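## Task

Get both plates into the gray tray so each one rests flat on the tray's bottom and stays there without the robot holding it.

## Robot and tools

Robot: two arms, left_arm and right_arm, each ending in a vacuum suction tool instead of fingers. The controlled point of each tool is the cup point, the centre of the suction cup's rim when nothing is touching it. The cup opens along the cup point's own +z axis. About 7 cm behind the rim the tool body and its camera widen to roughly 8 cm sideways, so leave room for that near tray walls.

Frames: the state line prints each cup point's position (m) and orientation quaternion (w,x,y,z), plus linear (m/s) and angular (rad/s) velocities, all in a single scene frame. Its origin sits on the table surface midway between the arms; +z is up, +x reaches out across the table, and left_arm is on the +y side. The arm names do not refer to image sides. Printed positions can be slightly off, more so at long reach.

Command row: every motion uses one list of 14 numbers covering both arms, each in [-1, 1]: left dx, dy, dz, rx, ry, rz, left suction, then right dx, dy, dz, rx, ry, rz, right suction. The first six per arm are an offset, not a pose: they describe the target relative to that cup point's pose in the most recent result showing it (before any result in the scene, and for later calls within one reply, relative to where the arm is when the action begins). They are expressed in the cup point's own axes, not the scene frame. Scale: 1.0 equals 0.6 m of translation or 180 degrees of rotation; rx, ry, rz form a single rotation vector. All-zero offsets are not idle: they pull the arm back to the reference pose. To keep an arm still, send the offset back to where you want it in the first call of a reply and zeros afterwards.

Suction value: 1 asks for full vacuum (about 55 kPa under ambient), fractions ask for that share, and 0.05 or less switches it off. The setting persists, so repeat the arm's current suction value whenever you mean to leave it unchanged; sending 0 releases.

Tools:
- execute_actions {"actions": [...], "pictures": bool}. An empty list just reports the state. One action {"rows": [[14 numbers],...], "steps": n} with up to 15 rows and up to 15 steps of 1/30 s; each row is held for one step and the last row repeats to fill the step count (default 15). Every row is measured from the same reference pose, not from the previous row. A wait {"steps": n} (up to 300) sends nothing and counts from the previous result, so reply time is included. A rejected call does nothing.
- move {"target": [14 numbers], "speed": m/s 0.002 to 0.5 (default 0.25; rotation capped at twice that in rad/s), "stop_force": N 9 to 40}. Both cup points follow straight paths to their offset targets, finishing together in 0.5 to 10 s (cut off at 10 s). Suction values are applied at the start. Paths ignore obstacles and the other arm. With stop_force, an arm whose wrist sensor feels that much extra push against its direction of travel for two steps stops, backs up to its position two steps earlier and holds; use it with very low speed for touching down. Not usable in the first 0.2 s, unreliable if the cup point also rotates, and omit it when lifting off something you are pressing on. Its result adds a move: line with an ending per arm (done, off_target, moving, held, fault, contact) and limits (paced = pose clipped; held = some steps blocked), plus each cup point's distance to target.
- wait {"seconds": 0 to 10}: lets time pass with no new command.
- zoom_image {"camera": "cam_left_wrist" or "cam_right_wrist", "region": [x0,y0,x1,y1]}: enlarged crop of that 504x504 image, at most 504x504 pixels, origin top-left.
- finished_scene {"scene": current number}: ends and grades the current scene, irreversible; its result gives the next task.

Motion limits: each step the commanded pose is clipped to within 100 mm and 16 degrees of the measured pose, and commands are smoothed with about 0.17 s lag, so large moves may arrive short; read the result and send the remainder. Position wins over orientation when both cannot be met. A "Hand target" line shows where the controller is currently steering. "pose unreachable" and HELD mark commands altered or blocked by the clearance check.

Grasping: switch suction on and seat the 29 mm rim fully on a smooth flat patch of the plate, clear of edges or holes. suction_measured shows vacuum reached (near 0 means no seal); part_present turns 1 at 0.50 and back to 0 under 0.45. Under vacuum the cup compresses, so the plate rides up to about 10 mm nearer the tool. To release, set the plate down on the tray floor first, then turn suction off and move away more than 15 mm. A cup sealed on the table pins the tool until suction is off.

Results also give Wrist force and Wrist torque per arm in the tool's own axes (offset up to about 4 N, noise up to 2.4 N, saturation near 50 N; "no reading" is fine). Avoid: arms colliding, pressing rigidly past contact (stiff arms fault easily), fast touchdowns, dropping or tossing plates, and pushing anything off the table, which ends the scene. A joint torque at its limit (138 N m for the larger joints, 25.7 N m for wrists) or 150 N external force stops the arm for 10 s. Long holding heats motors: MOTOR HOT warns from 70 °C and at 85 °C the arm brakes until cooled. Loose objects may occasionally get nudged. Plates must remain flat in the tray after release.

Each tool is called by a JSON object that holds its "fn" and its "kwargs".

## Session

{"fn": "move", "kwargs": {"target": [0,0,-0.2,0,0,0,0,0,0,-0.2,0,0,0,0]}}

Scene clock: 1.07 s of 7200.00 s.
left_arm: end_effector_position=(+0.3573, +0.3959, +0.3484) suction_measured=0.00 part_present=0 end_effector_quat_wxyz=(+0.001, -0.169, +0.986, -0.001) end_effector_velocity=(+0.000, -0.000, +0.002) end_effector_angular_velocity=(+0.001, +0.002, +0.001) | right_arm: end_effector_position=(+0.4782, -0.3159, +0.3473) suction_measured=0.00 part_present=0 end_effector_quat_wxyz=(+0.000, +0.168, +0.986, +0.001) end_effector_velocity=(+0.000, -0.000, +0.002) end_effector_angular_velocity=(-0.000, +0.001, +0.001)
Joint positions: left_arm=[-0.316 -1.771  1.768 -1.57  -1.571 -0.841] | right_arm=[-0.314 -1.769  1.768 -1.571 -1.569  0.208]
Joint velocities: left_arm=[ 0.     0.002 -0.006  0.006 -0.    -0.001] | right_arm=[-0.     0.001 -0.006  0.006 -0.    -0.002]
Motor temperatures (°C, as the motors report them): left_arm=[34 33 32 40 36 37] | right_arm=[31 33 34 44 39 41]
Wrist force (N, on the end effector, along its own x y z axes, offset not removed): left_arm=[-2.2 -3.3 2.5] | right_arm=[1.5 0.3 -0.9]
Wrist torque (N m, same axes, about the end effector's origin, offset not removed): left_arm=[-0.52 0.62 -0.01] | right_arm=[0.08 -0.41 -0.08]
Hand target (left_arm): +0.357, +0.396, +0.349; +0.001, -0.169, +0.986, -0.001
Hand target (right_arm): +0.478, -0.316, +0.347; +0.000, +0.168, +0.986, +0.001
Off the commanded pose (left_arm): 0.000 m, 0 deg.
Off the commanded pose (right_arm): 0.000 m, 0 deg.
move: done

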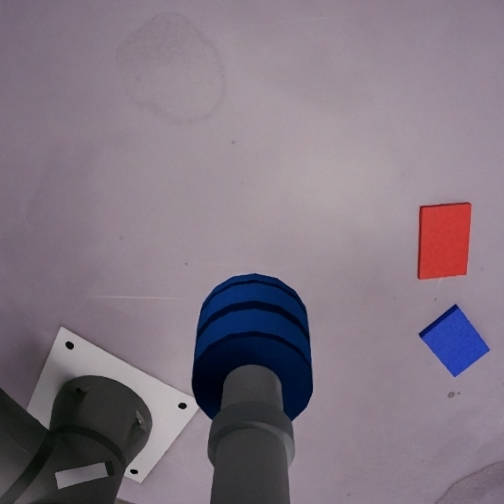

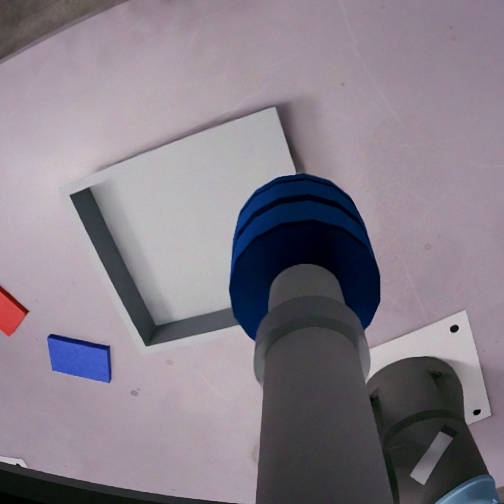

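{"fn": "move", "kwargs": {"target": [0.15,0.15,0,0,0,0,0,0.53,0.48,0.25,0,0,0,0]}}

Scene clock: 10.03 s of 7200.00 s.
left_arm: end_effector_position=(+0.2425, +0.4509, +0.3483) suction_measured=0.00 part_present=0 end_effector_quat_wxyz=(+0.001, -0.169, +0.986, -0.001) end_effector_velocity=(-0.000, +0.001, -0.000) end_effector_angular_velocity=(+0.001, -0.000, +0.002) | right_arm: end_effector_position=(+0.2732, +0.0616, +0.1972) suction_measured=0.00 part_present=0 end_effector_quat_wxyz=(-0.001, +0.168, +0.986, +0.000) end_effector_velocity=(-0.000, +0.002, -0.001) end_effector_angular_velocity=(-0.001, -0.000, -0.002)
Joint positions: left_arm=[-0.341 -2.093  1.967 -1.448 -1.571 -0.866] | right_arm=[ 0.675 -1.503  1.915 -1.984 -1.569  1.198]
Joint velocities: left_arm=[ 0.001 -0.001  0.001  0.001  0.001 -0.   ] | right_arm=[ 0.003  0.005 -0.003 -0.001 -0.001  0.005]
Motor temperatures (°C, as the motors report them): left_arm=[34 33 32 40 36 37] | right_arm=[31 33 34 44 39 41]
Wrist force (N, on the end effector, along its own x y z axes, offset not removed): left_arm=[2.1 1.6 0.3] | right_arm=[3.5 1.5 1.1]
Wrist torque (N m, same axes, about the end effector's origin, offset not removed): left_arm=[0.17 -0.51 -0.01] | right_arm=[0.05 -0.60 -0.21]
Hand target (left_arm): +0.242, +0.451, +0.348; +0.001, -0.169, +0.986, -0.001
Hand target (right_arm): +0.273, +0.062, +0.197; -0.000, +0.168, +0.986, +0.000
Off the commanded pose (left_arm): 0.000 m, 0 deg.
Off the commanded pose (right_arm): 0.001 m, 0 deg.
After step 90, 3.57 s passed at rest.
move: done

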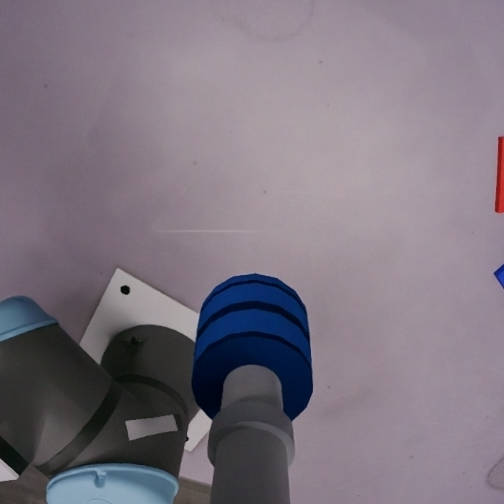

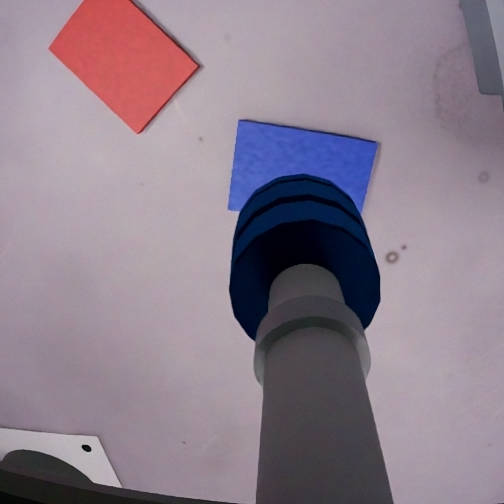

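{"fn": "move", "kwargs": {"target": [0,0,0,0,0,0,0,0.047,-0.013,0.26,0,0,0,0], "speed": 0.15}}

{"fn": "move", "kwargs": {"target": [0,0,0,0,0,0,0,0,0,0.065,0,0,0,1], "speed": 0.01, "stop_force": 9}}

Scene clock: 17.87 s of 7200.00 s.
left_arm: end_effector_position=(+0.2425, +0.4509, +0.3482) suction_measured=0.00 part_present=0 end_effector_quat_wxyz=(+0.001, -0.169, +0.986, -0.001) end_effector_velocity=(+0.000, +0.001, -0.000) end_effector_angular_velocity=(+0.000, +0.000, +0.002) | right_arm: end_effector_position=(+0.2440, +0.0635, +0.0413) suction_measured=0.00 part_present=0 end_effector_quat_wxyz=(-0.001, +0.168, +0.986, +0.000) end_effector_velocity=(+0.000, +0.001, -0.001) end_effector_angular_velocity=(+0.002, -0.001, -0.000)
Joint positions: left_arm=[-0.341 -2.093  1.967 -1.448 -1.571 -0.866] | right_arm=[ 0.725 -1.282  2.139 -2.428 -1.569  1.247]
Joint velocities: left_arm=[ 0.002  0.    -0.    -0.     0.     0.   ] | right_arm=[ 0.     0.003  0.001 -0.007  0.     0.   ]
Motor temperatures (°C, as the motors report them): left_arm=[34 33 32 40 36 37] | right_arm=[31 33 34 44 39 41]
Wrist force (N, on the end effector, along its own x y z axes, offset not removed): left_arm=[0.6 0.4 1.3] | right_arm=[3.3 0.6 0.7]
Wrist torque (N m, same axes, about the end effector's origin, offset not removed): left_arm=[0.04 0.07 -0.10] | right_arm=[0.04 -0.52 -0.23]
Hand target (left_arm): +0.242, +0.451, +0.348; +0.001, -0.169, +0.986, -0.001
Hand target (right_arm): +0.244, +0.064, +0.041; -0.001, +0.168, +0.986, +0.000
Off the commanded pose (left_arm): 0.000 m, 0 deg.
Off the commanded pose (right_arm): 0.000 m, 0 deg.
After step 90, 3.27 s passed at rest.
move: done

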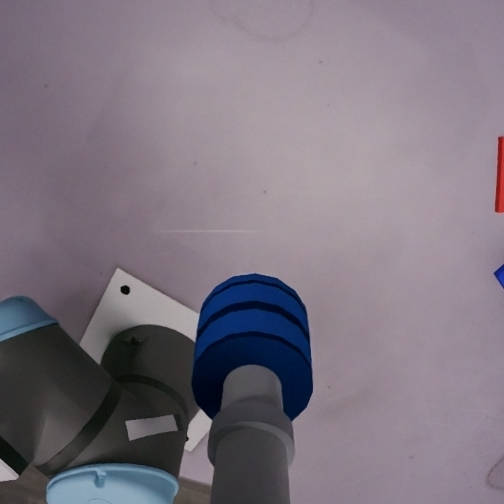

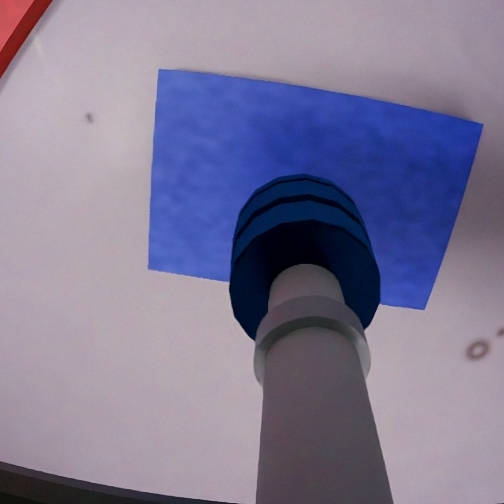

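Scene clock: 22.00 s of 7200.00 s.
left_arm: end_effector_position=(+0.2425, +0.4509, +0.3482) suction_measured=0.00 part_present=0 end_effector_quat_wxyz=(+0.001, -0.169, +0.986, -0.001) end_effector_velocity=(+0.000, +0.001, -0.000) end_effector_angular_velocity=(-0.000, +0.000, +0.002) | right_arm: end_effector_position=(+0.2440, +0.0635, +0.0024) suction_measured=0.99 part_present=1 end_effector_quat_wxyz=(-0.001, +0.168, +0.986, +0.000) end_effector_velocity=(-0.000, -0.000, -0.002) end_effector_angular_velocity=(-0.000, +0.000, -0.001)
Joint positions: left_arm=[-0.341 -2.093  1.967 -1.448 -1.571 -0.866] | right_arm=[ 0.725 -1.195  2.165 -2.541 -1.569  1.247]
Joint velocities: left_arm=[ 0.002 -0.     0.    -0.    -0.    -0.   ] | right_arm=[ 0.     0.004  0.001 -0.005 -0.     0.002]
Motor temperatures (°C, as the motors report them): left_arm=[34 33 32 40 36 37] | right_arm=[31 33 34 44 39 41]
Wrist force (N, on the end effector, along its own x y z axes, offset not removed): left_arm=[0.0 -3.5 4.0] | right_arm=[0.9 2.1 0.7]
Wrist torque (N m, same axes, about the end effector's origin, offset not removed): left_arm=[-0.40 0.00 0.16] | right_arm=[0.13 -0.22 -0.30]
Hand target (left_arm): +0.242, +0.451, +0.348; +0.001, -0.169, +0.986, -0.001
Hand target (right_arm): +0.244, +0.064, +0.002; -0.001, +0.168, +0.986, +0.000
Off the commanded pose (left_arm): 0.000 m, 0 deg.
Off the commanded pose (right_arm): 0.000 m, 0 deg.
move: done

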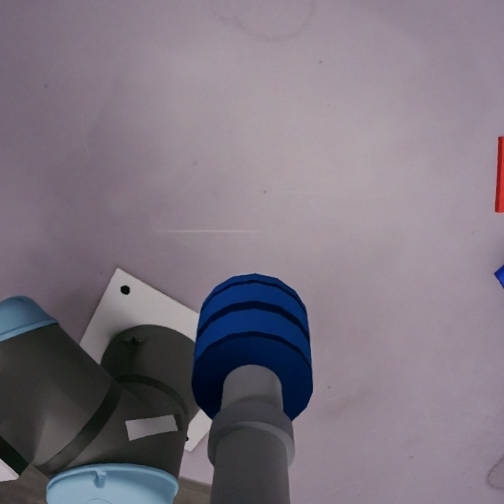

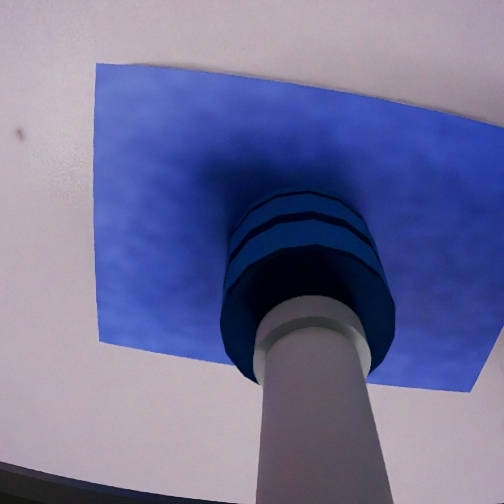

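{"fn": "move", "kwargs": {"target": [0,0,0,0,0,0,0,0,0,-0.2,0,0,0,1], "speed": 0.15}}

{"fn": "move", "kwargs": {"target": [0,0,0,0,0,0,0,-0.21,-0.31,0,0,0,-0.155,1]}}

Scene clock: 27.73 s of 7200.00 s.
left_arm: end_effector_position=(+0.2425, +0.4509, +0.3482) suction_measured=0.00 part_present=0 end_effector_quat_wxyz=(+0.001, -0.169, +0.986, -0.001) end_effector_velocity=(-0.000, +0.000, -0.000) end_effector_angular_velocity=(-0.000, +0.000, +0.001) | right_arm: end_effector_position=(+0.2440, +0.0636, +0.1223) suction_measured=0.99 part_present=1 end_effector_quat_wxyz=(-0.001, +0.168, +0.986, +0.000) end_effector_velocity=(+0.001, -0.000, +0.002) end_effector_angular_velocity=(-0.000, -0.000, -0.002)
Joint positions: left_arm=[-0.341 -2.093  1.967 -1.448 -1.571 -0.866] | right_arm=[ 0.725 -1.431  2.054 -2.194 -1.569  1.247]
Joint velocities: left_arm=[ 0.001  0.     0.    -0.    -0.001  0.   ] | right_arm=[-0.001 -0.003 -0.003  0.006 -0.     0.001]
Motor temperatures (°C, as the motors report them): left_arm=[34 33 32 40 36 37] | right_arm=[31 33 34 44 39 41]
Wrist force (N, on the end effector, along its own x y z axes, offset not removed): left_arm=[-1.3 0.6 -1.0] | right_arm=[2.2 1.3 0.3]
Wrist torque (N m, same axes, about the end effector's origin, offset not removed): left_arm=[-0.10 0.29 0.05] | right_arm=[0.12 -0.43 -0.17]
Hand target (left_arm): +0.242, +0.451, +0.348; +0.001, -0.169, +0.986, -0.001
Hand target (right_arm): +0.244, +0.064, +0.123; -0.001, +0.168, +0.986, +0.000
Off the commanded pose (left_arm): 0.000 m, 0 deg.
Off the commanded pose (right_arm): 0.000 m, 0 deg.
move: done

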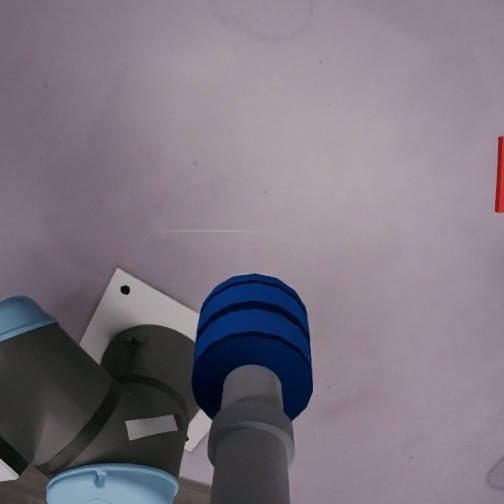

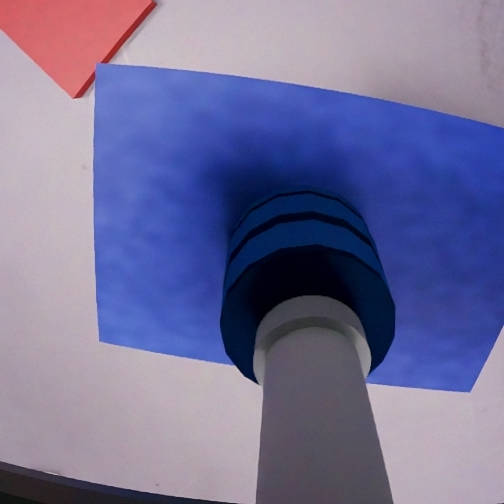

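Scene clock: 29.33 s of 7200.00 s.
left_arm: end_effector_position=(+0.2425, +0.4509, +0.3482) suction_measured=0.00 part_present=0 end_effector_quat_wxyz=(+0.001, -0.169, +0.986, -0.001) end_effector_velocity=(+0.000, -0.000, +0.000) end_effector_angular_velocity=(+0.000, -0.000, -0.001) | right_arm: end_effector_position=(+0.3015, -0.1537, +0.1225) suction_measured=1.00 part_present=1 end_effector_quat_wxyz=(-0.000, -0.074, +0.997, +0.001) end_effector_velocity=(+0.001, -0.002, +0.001) end_effector_angular_velocity=(+0.003, +0.000, +0.005)
Joint positions: left_arm=[-0.341 -2.093  1.967 -1.448 -1.571 -0.866] | right_arm=[ 0.195 -1.827  2.419 -2.164 -1.57   0.231]
Joint velocities: left_arm=[-0.001 -0.    -0.    -0.     0.     0.   ] | right_arm=[-0.008 -0.006  0.002  0.003  0.003 -0.013]
Motor temperatures (°C, as the motors report them): left_arm=[34 33 32 40 36 37] | right_arm=[31 33 34 44 39 41]
Wrist force (N, on the end effector, along its own x y z axes, offset not removed): left_arm=[0.3 -4.0 1.0] | right_arm=[2.9 2.0 -0.8]
Wrist torque (N m, same axes, about the end effector's origin, offset not removed): left_arm=[-0.59 0.06 -0.07] | right_arm=[0.18 -0.48 -0.17]
Hand target (left_arm): +0.242, +0.451, +0.348; +0.001, -0.169, +0.986, -0.001
Hand target (right_arm): +0.302, -0.154, +0.123; -0.000, -0.074, +0.997, +0.001
Off the commanded pose (left_arm): 0.000 m, 0 deg.
Off the commanded pose (right_arm): 0.001 m, 0 deg.
move: done

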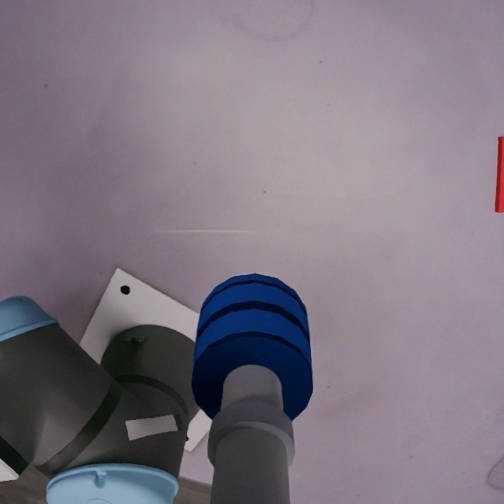

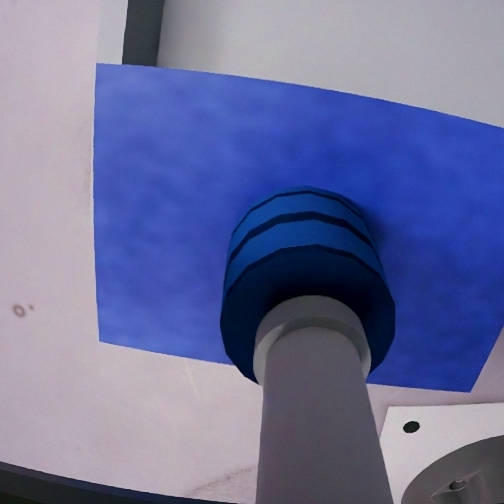

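{"fn": "move", "kwargs": {"target": [0,0,0,0,0,0,0,-0.06,-0.06,0.07,0,0,0,1], "speed": 0.08}}

Scene clock: 33.30 s of 7200.00 s.
left_arm: end_effector_position=(+0.2425, +0.4509, +0.3482) suction_measured=0.00 part_present=0 end_effector_quat_wxyz=(+0.001, -0.169, +0.986, -0.001) end_effector_velocity=(+0.000, +0.000, +0.000) end_effector_angular_velocity=(+0.000, -0.001, +0.000) | right_arm: end_effector_position=(+0.3423, -0.1840, +0.0806) suction_measured=0.99 part_present=1 end_effector_quat_wxyz=(+0.000, -0.074, +0.997, +0.001) end_effector_velocity=(+0.001, -0.001, -0.001) end_effector_angular_velocity=(+0.001, -0.000, -0.001)
Joint positions: left_arm=[-0.341 -2.093  1.967 -1.448 -1.571 -0.866] | right_arm=[ 0.067 -1.695  2.46  -2.336 -1.57   0.103]
Joint velocities: left_arm=[ 0.    -0.    -0.    -0.     0.001 -0.   ] | right_arm=[-0.003  0.005  0.    -0.005  0.001 -0.003]
Motor temperatures (°C, as the motors report them): left_arm=[34 33 32 40 36 37] | right_arm=[31 33 34 44 39 41]
Wrist force (N, on the end effector, along its own x y z axes, offset not removed): left_arm=[-3.0 0.5 0.0] | right_arm=[2.2 -0.5 -1.3]
Wrist torque (N m, same axes, about the end effector's origin, offset not removed): left_arm=[0.03 0.31 0.16] | right_arm=[-0.24 -0.50 -0.24]
Hand target (left_arm): +0.242, +0.451, +0.348; +0.001, -0.169, +0.986, -0.001
Hand target (right_arm): +0.342, -0.184, +0.080; +0.000, -0.074, +0.997, +0.001
Off the commanded pose (left_arm): 0.000 m, 0 deg.
Off the commanded pose (right_arm): 0.000 m, 0 deg.
move: done

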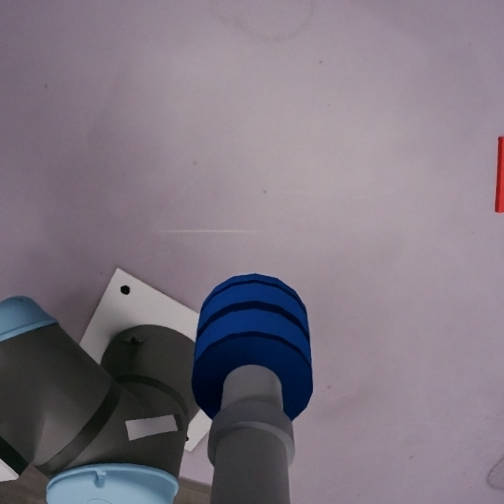

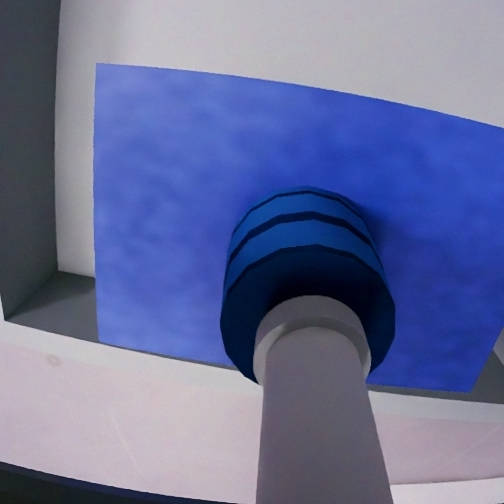

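{"fn": "move", "kwargs": {"target": [0,0,0,0,0,0,0,-0.013,0,0.01,0,0,0,1], "speed": 0.03}}

{"fn": "move", "kwargs": {"target": [0,0,0,0,0,0,0,0,0,0.116,0,0,0,1], "speed": 0.015, "stop_force": 9}}

Scene clock: 39.60 s of 7200.00 s.
left_arm: end_effector_position=(+0.2425, +0.4509, +0.3482) suction_measured=0.00 part_present=0 end_effector_quat_wxyz=(+0.001, -0.169, +0.986, -0.001) end_effector_velocity=(+0.000, +0.000, +0.000) end_effector_angular_velocity=(+0.000, -0.000, +0.000) | right_arm: end_effector_position=(+0.3499, -0.1829, +0.0747) suction_measured=0.99 part_present=1 end_effector_quat_wxyz=(+0.000, -0.074, +0.997, +0.001) end_effector_velocity=(+0.001, +0.001, -0.001) end_effector_angular_velocity=(-0.000, -0.000, +0.000)
Joint positions: left_arm=[-0.341 -2.093  1.967 -1.448 -1.571 -0.866] | right_arm=[ 0.064 -1.661  2.452 -2.363 -1.57   0.1  ]
Joint velocities: left_arm=[ 0.  0. -0. -0.  0.  0.] | right_arm=[ 0.001  0.006 -0.002 -0.005 -0.     0.001]
Motor temperatures (°C, as the motors report them): left_arm=[34 33 32 40 36 37] | right_arm=[31 33 34 44 39 41]
Wrist force (N, on the end effector, along its own x y z axes, offset not removed): left_arm=[-0.7 -1.4 0.1] | right_arm=[0.7 1.4 -0.2]
Wrist torque (N m, same axes, about the end effector's origin, offset not removed): left_arm=[-0.12 0.30 0.01] | right_arm=[0.05 -0.26 -0.17]
Hand target (left_arm): +0.242, +0.451, +0.348; +0.001, -0.169, +0.986, -0.001
Hand target (right_arm): +0.350, -0.183, +0.075; +0.000, -0.074, +0.997, +0.001
Off the commanded pose (left_arm): 0.000 m, 0 deg.
Off the commanded pose (right_arm): 0.000 m, 0 deg.
move: done

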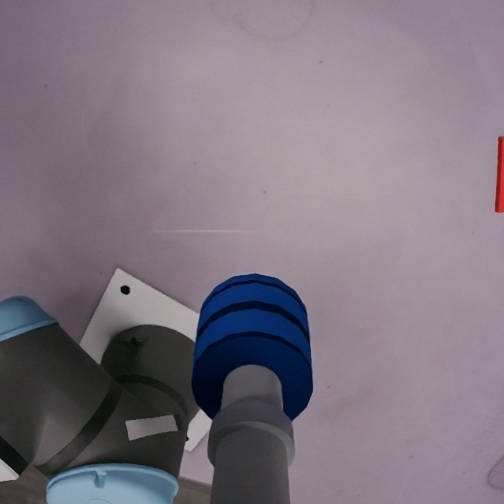

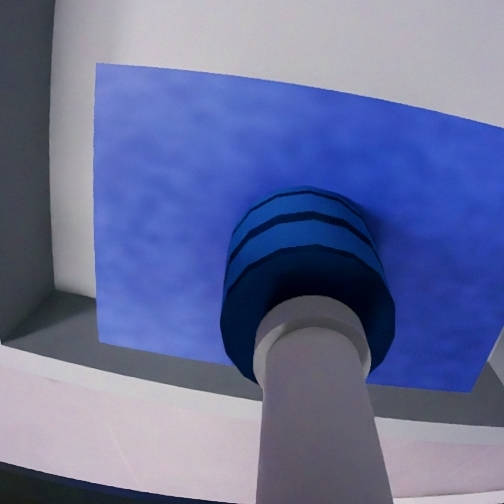

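Scene clock: 44.50 s of 7200.00 s.
left_arm: end_effector_position=(+0.2425, +0.4509, +0.3482) suction_measured=0.00 part_present=0 end_effector_quat_wxyz=(+0.001, -0.169, +0.986, -0.001) end_effector_velocity=(-0.000, +0.000, -0.000) end_effector_angular_velocity=(-0.000, +0.001, +0.001) | right_arm: end_effector_position=(+0.3499, -0.1829, +0.0051) suction_measured=0.99 part_present=1 end_effector_quat_wxyz=(-0.000, -0.074, +0.997, +0.001) end_effector_velocity=(+0.000, -0.000, -0.002) end_effector_angular_velocity=(-0.000, -0.000, -0.001)
Joint positions: left_arm=[-0.341 -2.093  1.967 -1.448 -1.571 -0.866] | right_arm=[ 0.064 -1.443  2.528 -2.656 -1.57   0.1  ]
Joint velocities: left_arm=[ 0. -0.  0.  0. -0. -0.] | right_arm=[-0.001  0.006  0.002 -0.008 -0.     0.   ]
Motor temperatures (°C, as the motors report them): left_arm=[34 33 32 40 36 37] | right_arm=[31 33 34 44 39 41]
Wrist force (N, on the end effector, along its own x y z axes, offset not removed): left_arm=[-2.0 -0.6 -3.4] | right_arm=[1.9 1.1 1.6]
Wrist torque (N m, same axes, about the end effector's origin, offset not removed): left_arm=[-0.39 0.34 0.16] | right_arm=[-0.03 -0.49 -0.22]
Hand target (left_arm): +0.242, +0.451, +0.348; +0.001, -0.169, +0.986, -0.001
Hand target (right_arm): +0.350, -0.183, +0.005; +0.000, -0.074, +0.997, +0.001
Off the commanded pose (left_arm): 0.000 m, 0 deg.
Off the commanded pose (right_arm): 0.000 m, 0 deg.
move: done

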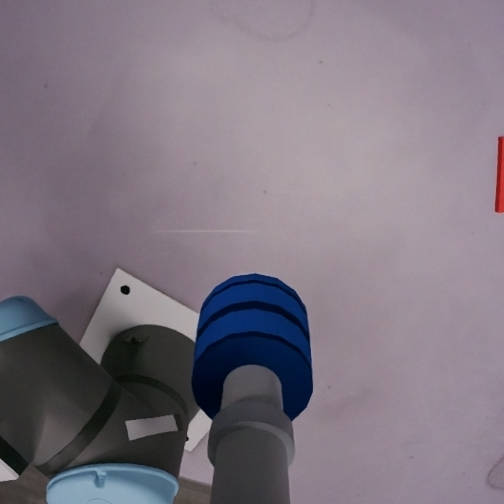

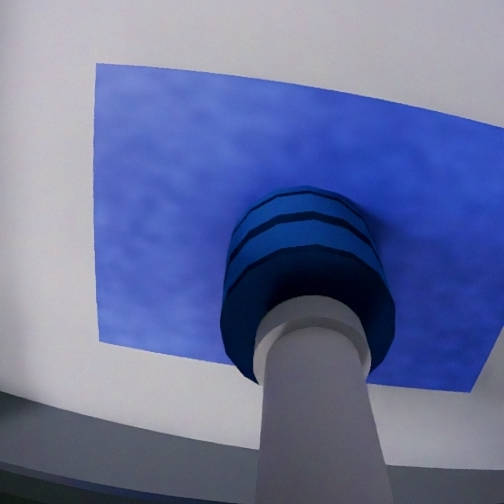

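{"fn": "move", "kwargs": {"target": [0,0,0,0,0,0,0,0,0,0.004,0,0,0,1], "speed": 0.005}}

{"fn": "execute_actions", "kwargs": {"actions": [{"rows":[[0,0,0,0,0,0,0,0,0,0,0,0,0,0]],"steps":6}], "pictures": false}}

{"fn": "move", "kwargs": {"target": [0,0,0,0,0,0,0,0,0,-0.35,0,0,0,0]}}

{"fn": "move", "kwargs": {"target": [0,0,0,0,0,0,0,-0.095,0.543,0.19,0,0,-0.05,0]}}

Scene clock: 50.63 s of 7200.00 s.
left_arm: end_effector_position=(+0.2425, +0.4509, +0.3482) suction_measured=0.00 part_present=0 end_effector_quat_wxyz=(+0.001, -0.169, +0.986, -0.001) end_effector_velocity=(+0.000, +0.000, +0.000) end_effector_angular_velocity=(-0.000, -0.000, +0.000) | right_arm: end_effector_position=(+0.3500, -0.1829, +0.0029) suction_measured=1.00 part_present=1 end_effector_quat_wxyz=(+0.000, -0.074, +0.997, +0.001) end_effector_velocity=(+0.000, -0.000, -0.001) end_effector_angular_velocity=(+0.000, +0.000, -0.001)
Joint positions: left_arm=[-0.341 -2.093  1.967 -1.448 -1.571 -0.866] | right_arm=[ 0.064 -1.434  2.529 -2.666 -1.57   0.1  ]
Joint velocities: left_arm=[ 0. -0. -0.  0. -0. -0.] | right_arm=[-0.001  0.003  0.001 -0.003  0.     0.   ]
Motor temperatures (°C, as the motors report them): left_arm=[34 33 32 40 36 37] | right_arm=[31 33 34 44 39 41]
Wrist force (N, on the end effector, along its own x y z axes, offset not removed): left_arm=[-1.2 0.6 1.2] | right_arm=[14.3 -1.3 -38.0]
Wrist torque (N m, same axes, about the end effector's origin, offset not removed): left_arm=[-0.10 0.33 0.14] | right_arm=[-0.14 -0.64 -0.08]
Hand target (left_arm): +0.242, +0.451, +0.348; +0.001, -0.169, +0.986, -0.001
Hand target (right_arm): +0.350, -0.183, +0.003; -0.000, -0.074, +0.997, +0.001
Off the commanded pose (left_arm): 0.000 m, 0 deg.
Off the commanded pose (right_arm): 0.000 m, 0 deg.
move: done

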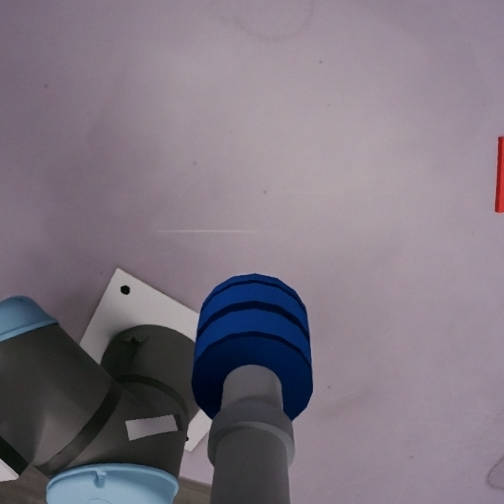

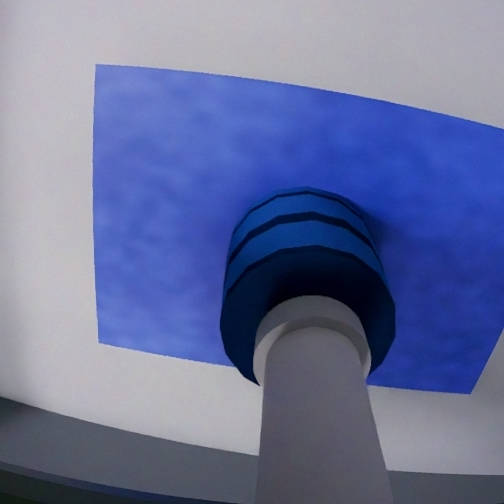

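Scene clock: 50.83 s of 7200.00 s.
left_arm: end_effector_position=(+0.2425, +0.4509, +0.3482) suction_measured=0.00 part_present=0 end_effector_quat_wxyz=(+0.001, -0.169, +0.986, -0.001) end_effector_velocity=(+0.000, +0.000, +0.000) end_effector_angular_velocity=(-0.000, -0.000, +0.000) | right_arm: end_effector_position=(+0.3500, -0.1829, +0.0028) suction_measured=0.00 part_present=0 end_effector_quat_wxyz=(+0.000, -0.074, +0.997, +0.001) end_effector_velocity=(-0.000, +0.000, +0.000) end_effector_angular_velocity=(+0.000, -0.001, +0.002)
Joint positions: left_arm=[-0.341 -2.093  1.967 -1.448 -1.571 -0.866] | right_arm=[ 0.064 -1.434  2.529 -2.666 -1.57   0.1  ]
Joint velocities: left_arm=[ 0.  0. -0. -0. -0.  0.] | right_arm=[ 0.001 -0.001  0.    -0.    -0.    -0.001]
Motor temperatures (°C, as the motors report them): left_arm=[34 33 32 40 36 37] | right_arm=[31 33 34 44 39 41]
Wrist force (N, on the end effector, along its own x y z axes, offset not removed): left_arm=[1.6 1.0 2.2] | right_arm=[18.8 -2.1 -50.0]
Wrist torque (N m, same axes, about the end effector's origin, offset not removed): left_arm=[0.09 -0.18 -0.01] | right_arm=[-0.13 -0.89 -0.23]
Hand target (left_arm): +0.242, +0.451, +0.348; +0.001, -0.169, +0.986, -0.001
Hand target (right_arm): +0.350, -0.183, +0.003; +0.000, -0.074, +0.997, +0.001
Off the commanded pose (left_arm): 0.000 m, 0 deg.
Off the commanded pose (right_arm): 0.000 m, 0 deg.
Steps of this call (steps 1 to 6: all 6 steps of this action). Readings (end_effector_position | what the end effector reports):
1: left_arm (+0.2425, +0.4509, +0.3482) | right_arm (+0.3500, -0.1829, +0.0028) | left_arm suction_measured=0.00 part_present=0 | right_arm suction_measured=0.24 part_present=0
2: left_arm (+0.2425, +0.4509, +0.3482) | right_arm (+0.3500, -0.1829, +0.0028) | left_arm suction_measured=0.00 part_present=0 | right_arm suction_measured=0.00 part_present=0
4: left_arm (+0.2425, +0.4509, +0.3482) | right_arm (+0.3500, -0.1829, +0.0028) | left_arm suction_measured=0.00 part_present=0 | right_arm suction_measured=0.00 part_present=0
6: the state above

Scene clock: 52.50 s of 7200.00 s.
left_arm: end_effector_position=(+0.2425, +0.4509, +0.3482) suction_measured=0.00 part_present=0 end_effector_quat_wxyz=(+0.001, -0.169, +0.986, -0.001) end_effector_velocity=(-0.000, -0.001, +0.000) end_effector_angular_velocity=(-0.001, -0.000, -0.002) | right_arm: end_effector_position=(+0.3500, -0.1828, +0.2129) suction_measured=0.00 part_present=0 end_effector_quat_wxyz=(+0.000, -0.074, +0.997, +0.001) end_effector_velocity=(+0.000, -0.000, +0.002) end_effector_angular_velocity=(-0.000, +0.001, -0.000)
Joint positions: left_arm=[-0.341 -2.093  1.967 -1.448 -1.571 -0.866] | right_arm=[ 0.064 -1.896  2.208 -1.883 -1.57   0.1  ]
Joint velocities: left_arm=[-0.002 -0.    -0.    -0.    -0.001  0.   ] | right_arm=[-0.001 -0.002 -0.005  0.009  0.    -0.001]
Motor temperatures (°C, as the motors report them): left_arm=[34 33 32 40 36 37] | right_arm=[31 33 34 44 39 41]
Wrist force (N, on the end effector, along its own x y z axes, offset not removed): left_arm=[-2.8 2.9 0.5] | right_arm=[1.9 1.5 1.0]
Wrist torque (N m, same axes, about the end effector's origin, offset not removed): left_arm=[0.20 0.32 -0.12] | right_arm=[-0.02 -0.44 -0.15]
Hand target (left_arm): +0.242, +0.451, +0.348; +0.001, -0.169, +0.986, -0.001
Hand target (right_arm): +0.350, -0.183, +0.213; +0.000, -0.074, +0.997, +0.001
Off the commanded pose (left_arm): 0.000 m, 0 deg.
Off the commanded pose (right_arm): 0.000 m, 0 deg.
move: done

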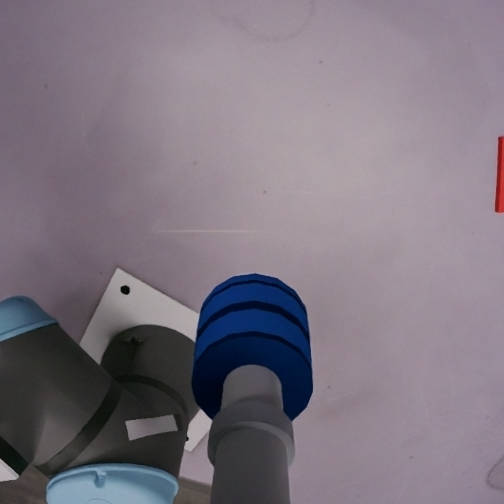

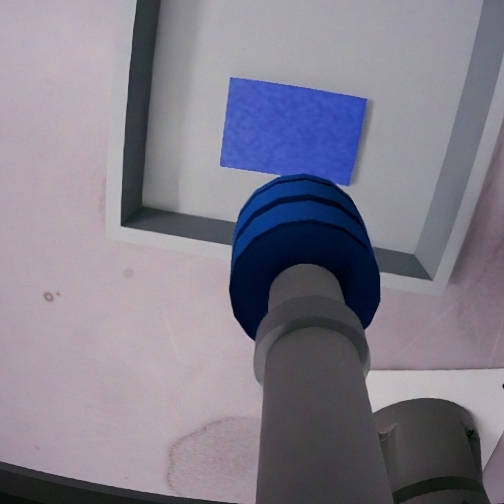

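Scene clock: 54.50 s of 7200.00 s.
left_arm: end_effector_position=(+0.2425, +0.4509, +0.3482) suction_measured=0.00 part_present=0 end_effector_quat_wxyz=(+0.001, -0.169, +0.986, -0.001) end_effector_velocity=(+0.000, +0.000, -0.000) end_effector_angular_velocity=(+0.001, -0.000, -0.000) | right_arm: end_effector_position=(+0.3578, +0.1479, +0.0984) suction_measured=0.00 part_present=0 end_effector_quat_wxyz=(-0.000, -0.152, +0.988, +0.001) end_effector_velocity=(+0.001, +0.001, -0.001) end_effector_angular_velocity=(-0.001, +0.001, +0.000)
Joint positions: left_arm=[-0.341 -2.093  1.967 -1.448 -1.571 -0.866] | right_arm=[ 0.663 -1.133  1.719 -2.157 -1.57   0.542]
Joint velocities: left_arm=[-0.     0.     0.     0.     0.001  0.   ] | right_arm=[ 0.     0.005 -0.005  0.001  0.     0.   ]
Motor temperatures (°C, as the motors report them): left_arm=[34 33 32 40 36 37] | right_arm=[31 33 34 44 39 41]
Wrist force (N, on the end effector, along its own x y z axes, offset not removed): left_arm=[3.4 0.1 2.1] | right_arm=[3.1 1.6 -1.0]
Wrist torque (N m, same axes, about the end effector's origin, offset not removed): left_arm=[-0.17 -0.49 0.05] | right_arm=[0.19 -0.48 -0.24]
Hand target (left_arm): +0.242, +0.451, +0.348; +0.001, -0.169, +0.986, -0.001
Hand target (right_arm): +0.358, +0.148, +0.098; -0.000, -0.152, +0.988, +0.001
Off the commanded pose (left_arm): 0.000 m, 0 deg.
Off the commanded pose (right_arm): 0.001 m, 0 deg.
move: done

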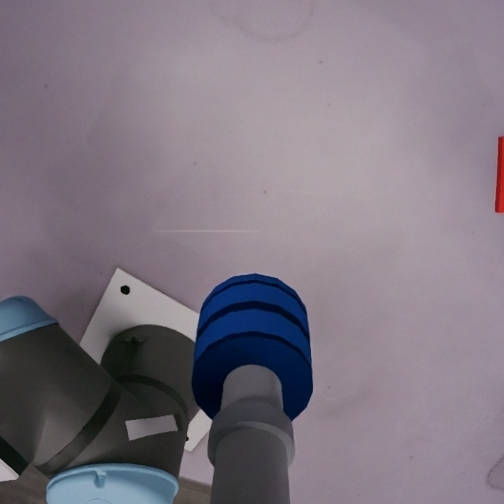

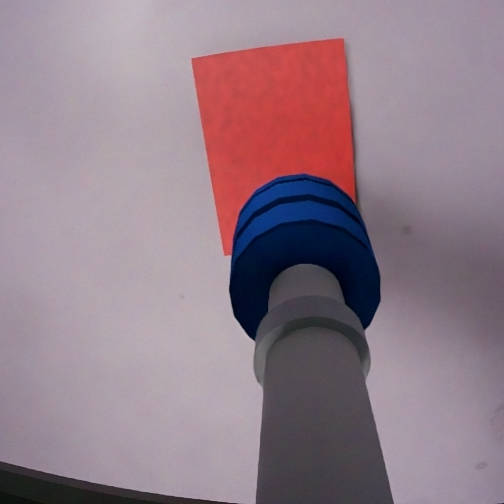

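{"fn": "move", "kwargs": {"target": [0,0,0,0,0,0,0,-0.012,0.007,0.11,0,0,0,0], "speed": 0.1}}

{"fn": "move", "kwargs": {"target": [0,0,0,0,0,0,0,0,0,0.05,0,0,0,1], "speed": 0.01, "stop_force": 9}}

{"fn": "move", "kwargs": {"target": [0,0,0,0,0,0,0,0,0,-0.18,0,0,0,1], "speed": 0.15}}

{"fn": "move", "kwargs": {"target": [0,0,0,0,0,0,0,0.062,-0.57,0,0,0,-0.367,1]}}

Scene clock: 62.60 s of 7200.00 s.
left_arm: end_effector_position=(+0.2425, +0.4509, +0.3482) suction_measured=0.00 part_present=0 end_effector_quat_wxyz=(+0.001, -0.169, +0.986, -0.001) end_effector_velocity=(-0.000, -0.000, +0.000) end_effector_angular_velocity=(-0.000, +0.000, -0.001) | right_arm: end_effector_position=(+0.3634, +0.1539, +0.0325) suction_measured=0.00 part_present=0 end_effector_quat_wxyz=(-0.000, -0.152, +0.988, +0.001) end_effector_velocity=(+0.001, -0.000, -0.002) end_effector_angular_velocity=(-0.001, +0.001, -0.004)
Joint positions: left_arm=[-0.341 -2.093  1.967 -1.448 -1.571 -0.866] | right_arm=[ 0.663 -1.021  1.747 -2.297 -1.57   0.542]
Joint velocities: left_arm=[-0.001  0.    -0.     0.    -0.    -0.   ] | right_arm=[-0.001  0.004  0.    -0.004  0.     0.002]
Motor temperatures (°C, as the motors report them): left_arm=[34 33 32 40 36 37] | right_arm=[31 33 34 44 39 41]
Wrist force (N, on the end effector, along its own x y z axes, offset not removed): left_arm=[1.4 2.0 -0.2] | right_arm=[2.7 -0.2 -0.2]
Wrist torque (N m, same axes, about the end effector's origin, offset not removed): left_arm=[0.03 -0.11 0.21] | right_arm=[-0.13 -0.50 -0.23]
Hand target (left_arm): +0.242, +0.451, +0.348; +0.001, -0.169, +0.986, -0.001
Hand target (right_arm): +0.363, +0.154, +0.032; -0.000, -0.152, +0.988, +0.001
Off the commanded pose (left_arm): 0.000 m, 0 deg.
Off the commanded pose (right_arm): 0.000 m, 0 deg.
After step 90, 3.97 s passed at rest.
move: done

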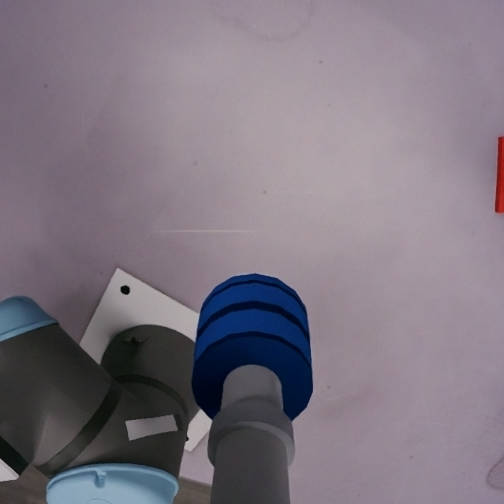

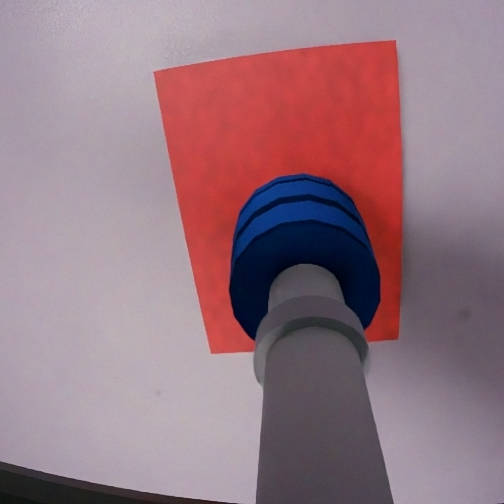

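Scene clock: 65.83 s of 7200.00 s.
left_arm: end_effector_position=(+0.2425, +0.4509, +0.3482) suction_measured=0.00 part_present=0 end_effector_quat_wxyz=(+0.001, -0.169, +0.986, -0.001) end_effector_velocity=(+0.000, +0.000, -0.000) end_effector_angular_velocity=(+0.001, -0.000, +0.000) | right_arm: end_effector_position=(+0.3634, +0.1539, +0.0027) suction_measured=1.00 part_present=1 end_effector_quat_wxyz=(-0.000, -0.152, +0.988, +0.001) end_effector_velocity=(-0.000, +0.000, -0.002) end_effector_angular_velocity=(-0.000, +0.000, +0.000)
Joint positions: left_arm=[-0.341 -2.093  1.967 -1.448 -1.571 -0.866] | right_arm=[ 0.663 -0.972  1.763 -2.362 -1.57   0.541]
Joint velocities: left_arm=[0.001 0.    0.    0.    0.001 0.   ] | right_arm=[ 0.     0.004  0.001 -0.004  0.     0.   ]
Motor temperatures (°C, as the motors report them): left_arm=[34 33 32 40 36 37] | right_arm=[31 33 34 44 39 41]
Wrist force (N, on the end effector, along its own x y z axes, offset not removed): left_arm=[0.4 1.9 2.1] | right_arm=[2.2 2.2 0.6]
Wrist torque (N m, same axes, about the end effector's origin, offset not removed): left_arm=[0.19 0.13 0.16] | right_arm=[0.22 -0.51 -0.29]
Hand target (left_arm): +0.242, +0.451, +0.348; +0.001, -0.169, +0.986, -0.001
Hand target (right_arm): +0.363, +0.154, +0.003; -0.000, -0.152, +0.988, +0.001
Off the commanded pose (left_arm): 0.000 m, 0 deg.
Off the commanded pose (right_arm): 0.000 m, 0 deg.
move: done

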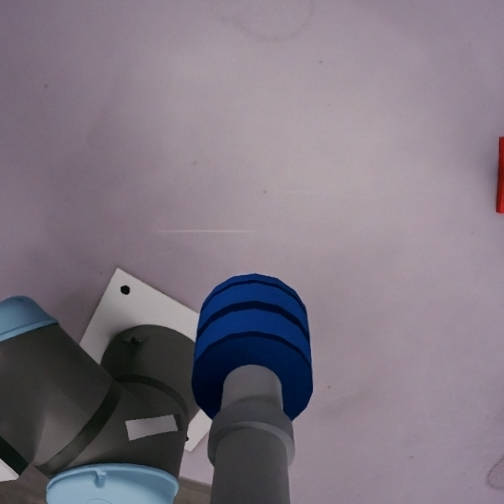

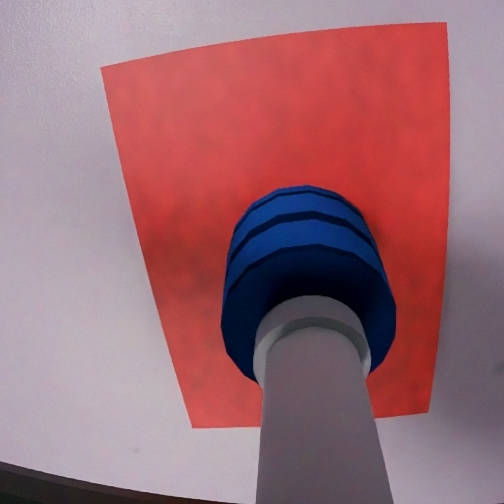

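Scene clock: 67.07 s of 7200.00 s.
left_arm: end_effector_position=(+0.2425, +0.4509, +0.3482) suction_measured=0.00 part_present=0 end_effector_quat_wxyz=(+0.001, -0.169, +0.986, -0.001) end_effector_velocity=(-0.000, -0.000, -0.000) end_effector_angular_velocity=(+0.000, +0.000, -0.000) | right_arm: end_effector_position=(+0.3633, +0.1540, +0.1106) suction_measured=0.99 part_present=1 end_effector_quat_wxyz=(-0.000, -0.152, +0.988, +0.001) end_effector_velocity=(+0.000, +0.000, +0.002) end_effector_angular_velocity=(+0.000, -0.000, +0.000)
Joint positions: left_arm=[-0.341 -2.093  1.967 -1.448 -1.571 -0.866] | right_arm=[ 0.663 -1.132  1.68  -2.12  -1.57   0.542]
Joint velocities: left_arm=[-0.  0.  0.  0. -0. -0.] | right_arm=[-0.    -0.003 -0.003  0.005  0.    -0.001]
Motor temperatures (°C, as the motors report them): left_arm=[34 33 32 40 36 37] | right_arm=[31 33 34 44 39 41]
Wrist force (N, on the end effector, along its own x y z axes, offset not removed): left_arm=[0.1 0.5 4.7] | right_arm=[2.8 -0.5 -1.3]
Wrist torque (N m, same axes, about the end effector's origin, offset not removed): left_arm=[-0.31 -0.14 0.17] | right_arm=[-0.08 -0.62 -0.22]
Hand target (left_arm): +0.242, +0.451, +0.348; +0.001, -0.169, +0.986, -0.001
Hand target (right_arm): +0.363, +0.154, +0.111; -0.000, -0.152, +0.988, +0.001
Off the commanded pose (left_arm): 0.000 m, 0 deg.
Off the commanded pose (right_arm): 0.000 m, 0 deg.
move: done

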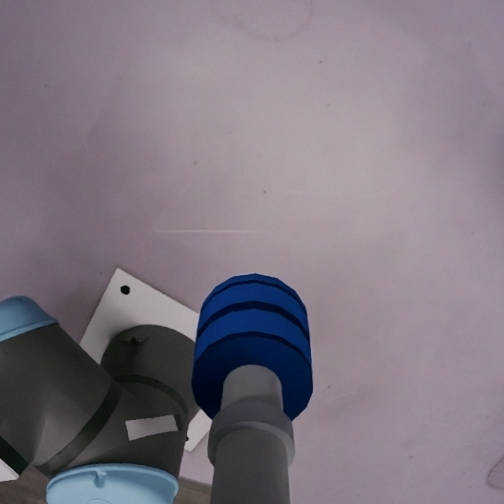

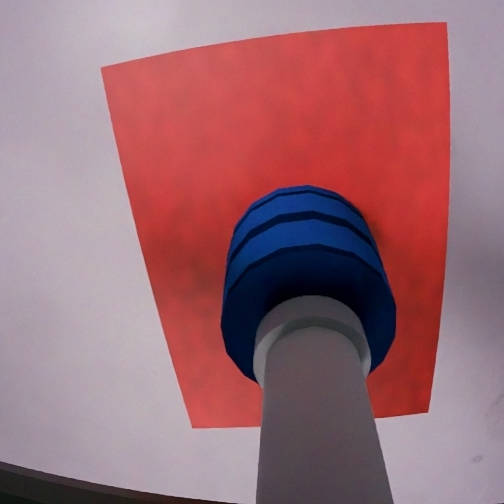

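Scene clock: 69.93 s of 7200.00 s.
left_arm: end_effector_position=(+0.2425, +0.4509, +0.3482) suction_measured=0.00 part_present=0 end_effector_quat_wxyz=(+0.001, -0.169, +0.986, -0.001) end_effector_velocity=(-0.000, +0.000, +0.000) end_effector_angular_velocity=(-0.000, +0.000, +0.002) | right_arm: end_effector_position=(+0.4311, -0.1834, +0.1109) suction_measured=0.98 part_present=1 end_effector_quat_wxyz=(+0.001, -0.666, +0.746, +0.000) end_effector_velocity=(+0.000, -0.002, +0.000) end_effector_angular_velocity=(+0.002, +0.000, +0.007)
Joint positions: left_arm=[-0.341 -2.093  1.967 -1.448 -1.571 -0.866] | right_arm=[ 0.015 -1.563  2.237 -2.245 -1.57  -1.259]
Joint velocities: left_arm=[ 0.002  0.    -0.     0.    -0.001 -0.   ] | right_arm=[-0.006 -0.002  0.002  0.     0.002 -0.013]
Motor temperatures (°C, as the motors report them): left_arm=[34 33 32 40 36 37] | right_arm=[31 33 34 44 39 41]
Wrist force (N, on the end effector, along its own x y z axes, offset not removed): left_arm=[-1.3 -1.3 -1.8] | right_arm=[2.2 -1.2 3.0]
Wrist torque (N m, same axes, about the end effector's origin, offset not removed): left_arm=[-0.23 0.40 0.26] | right_arm=[-0.30 -0.46 -0.22]
Hand target (left_arm): +0.242, +0.451, +0.348; +0.001, -0.169, +0.986, -0.001
Hand target (right_arm): +0.431, -0.184, +0.111; +0.001, -0.666, +0.746, +0.000
Off the commanded pose (left_arm): 0.000 m, 0 deg.
Off the commanded pose (right_arm): 0.001 m, 0 deg.
move: done

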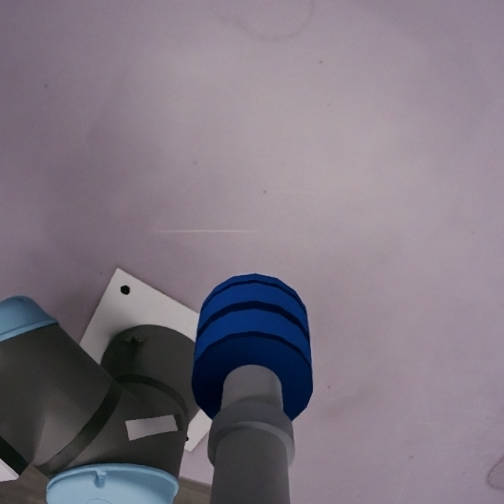

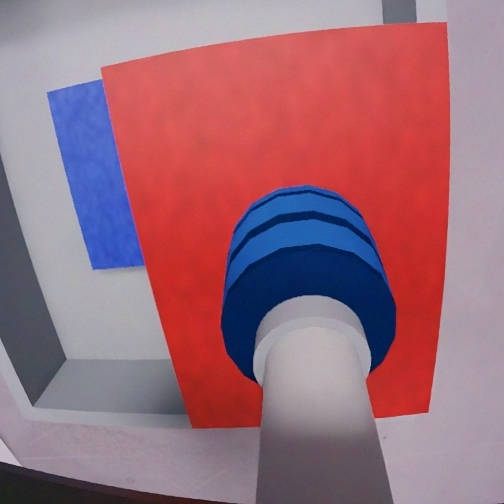

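{"fn": "move", "kwargs": {"target": [0,0,0,0,0,0,0,0,0.003,0.14,0,0,0,1], "speed": 0.015, "stop_force": 9}}

Scene clock: 79.33 s of 7200.00 s.
left_arm: end_effector_position=(+0.2425, +0.4509, +0.3482) suction_measured=0.00 part_present=0 end_effector_quat_wxyz=(+0.001, -0.169, +0.986, -0.001) end_effector_velocity=(+0.000, +0.000, -0.000) end_effector_angular_velocity=(+0.001, -0.000, +0.000) | right_arm: end_effector_position=(+0.4294, -0.1832, +0.0270) suction_measured=0.98 part_present=1 end_effector_quat_wxyz=(+0.001, -0.666, +0.746, +0.000) end_effector_velocity=(+0.000, +0.000, -0.002) end_effector_angular_velocity=(+0.000, +0.000, -0.001)
Joint positions: left_arm=[-0.341 -2.093  1.967 -1.448 -1.571 -0.866] | right_arm=[ 0.016 -1.376  2.333 -2.528 -1.57  -1.257]
Joint velocities: left_arm=[ 0.    -0.     0.    -0.     0.001 -0.   ] | right_arm=[ 0.     0.006  0.001 -0.007  0.     0.002]
Motor temperatures (°C, as the motors report them): left_arm=[34 33 32 40 36 37] | right_arm=[31 33 34 44 39 41]
Wrist force (N, on the end effector, along its own x y z axes, offset not removed): left_arm=[1.3 1.1 2.1] | right_arm=[3.7 1.4 0.5]
Wrist torque (N m, same axes, about the end effector's origin, offset not removed): left_arm=[-0.18 -0.15 0.19] | right_arm=[0.13 -0.61 -0.19]
Hand target (left_arm): +0.242, +0.451, +0.348; +0.001, -0.169, +0.986, -0.001
Hand target (right_arm): +0.429, -0.183, +0.027; +0.001, -0.666, +0.746, +0.000
Off the commanded pose (left_arm): 0.000 m, 0 deg.
Off the commanded pose (right_arm): 0.000 m, 0 deg.
move: done

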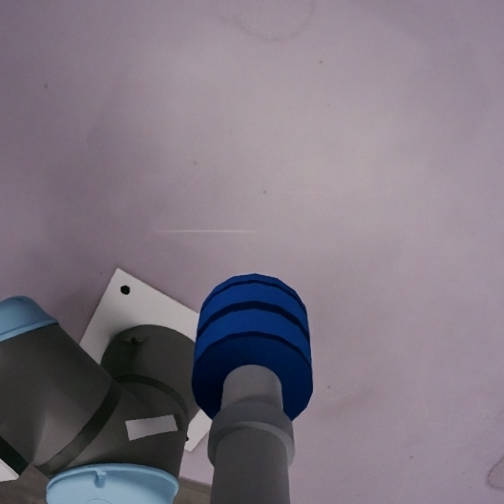

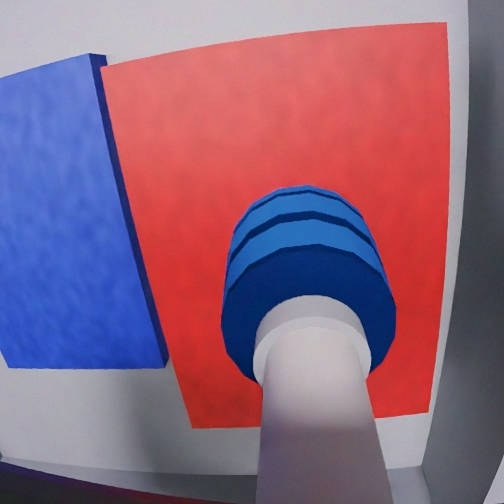

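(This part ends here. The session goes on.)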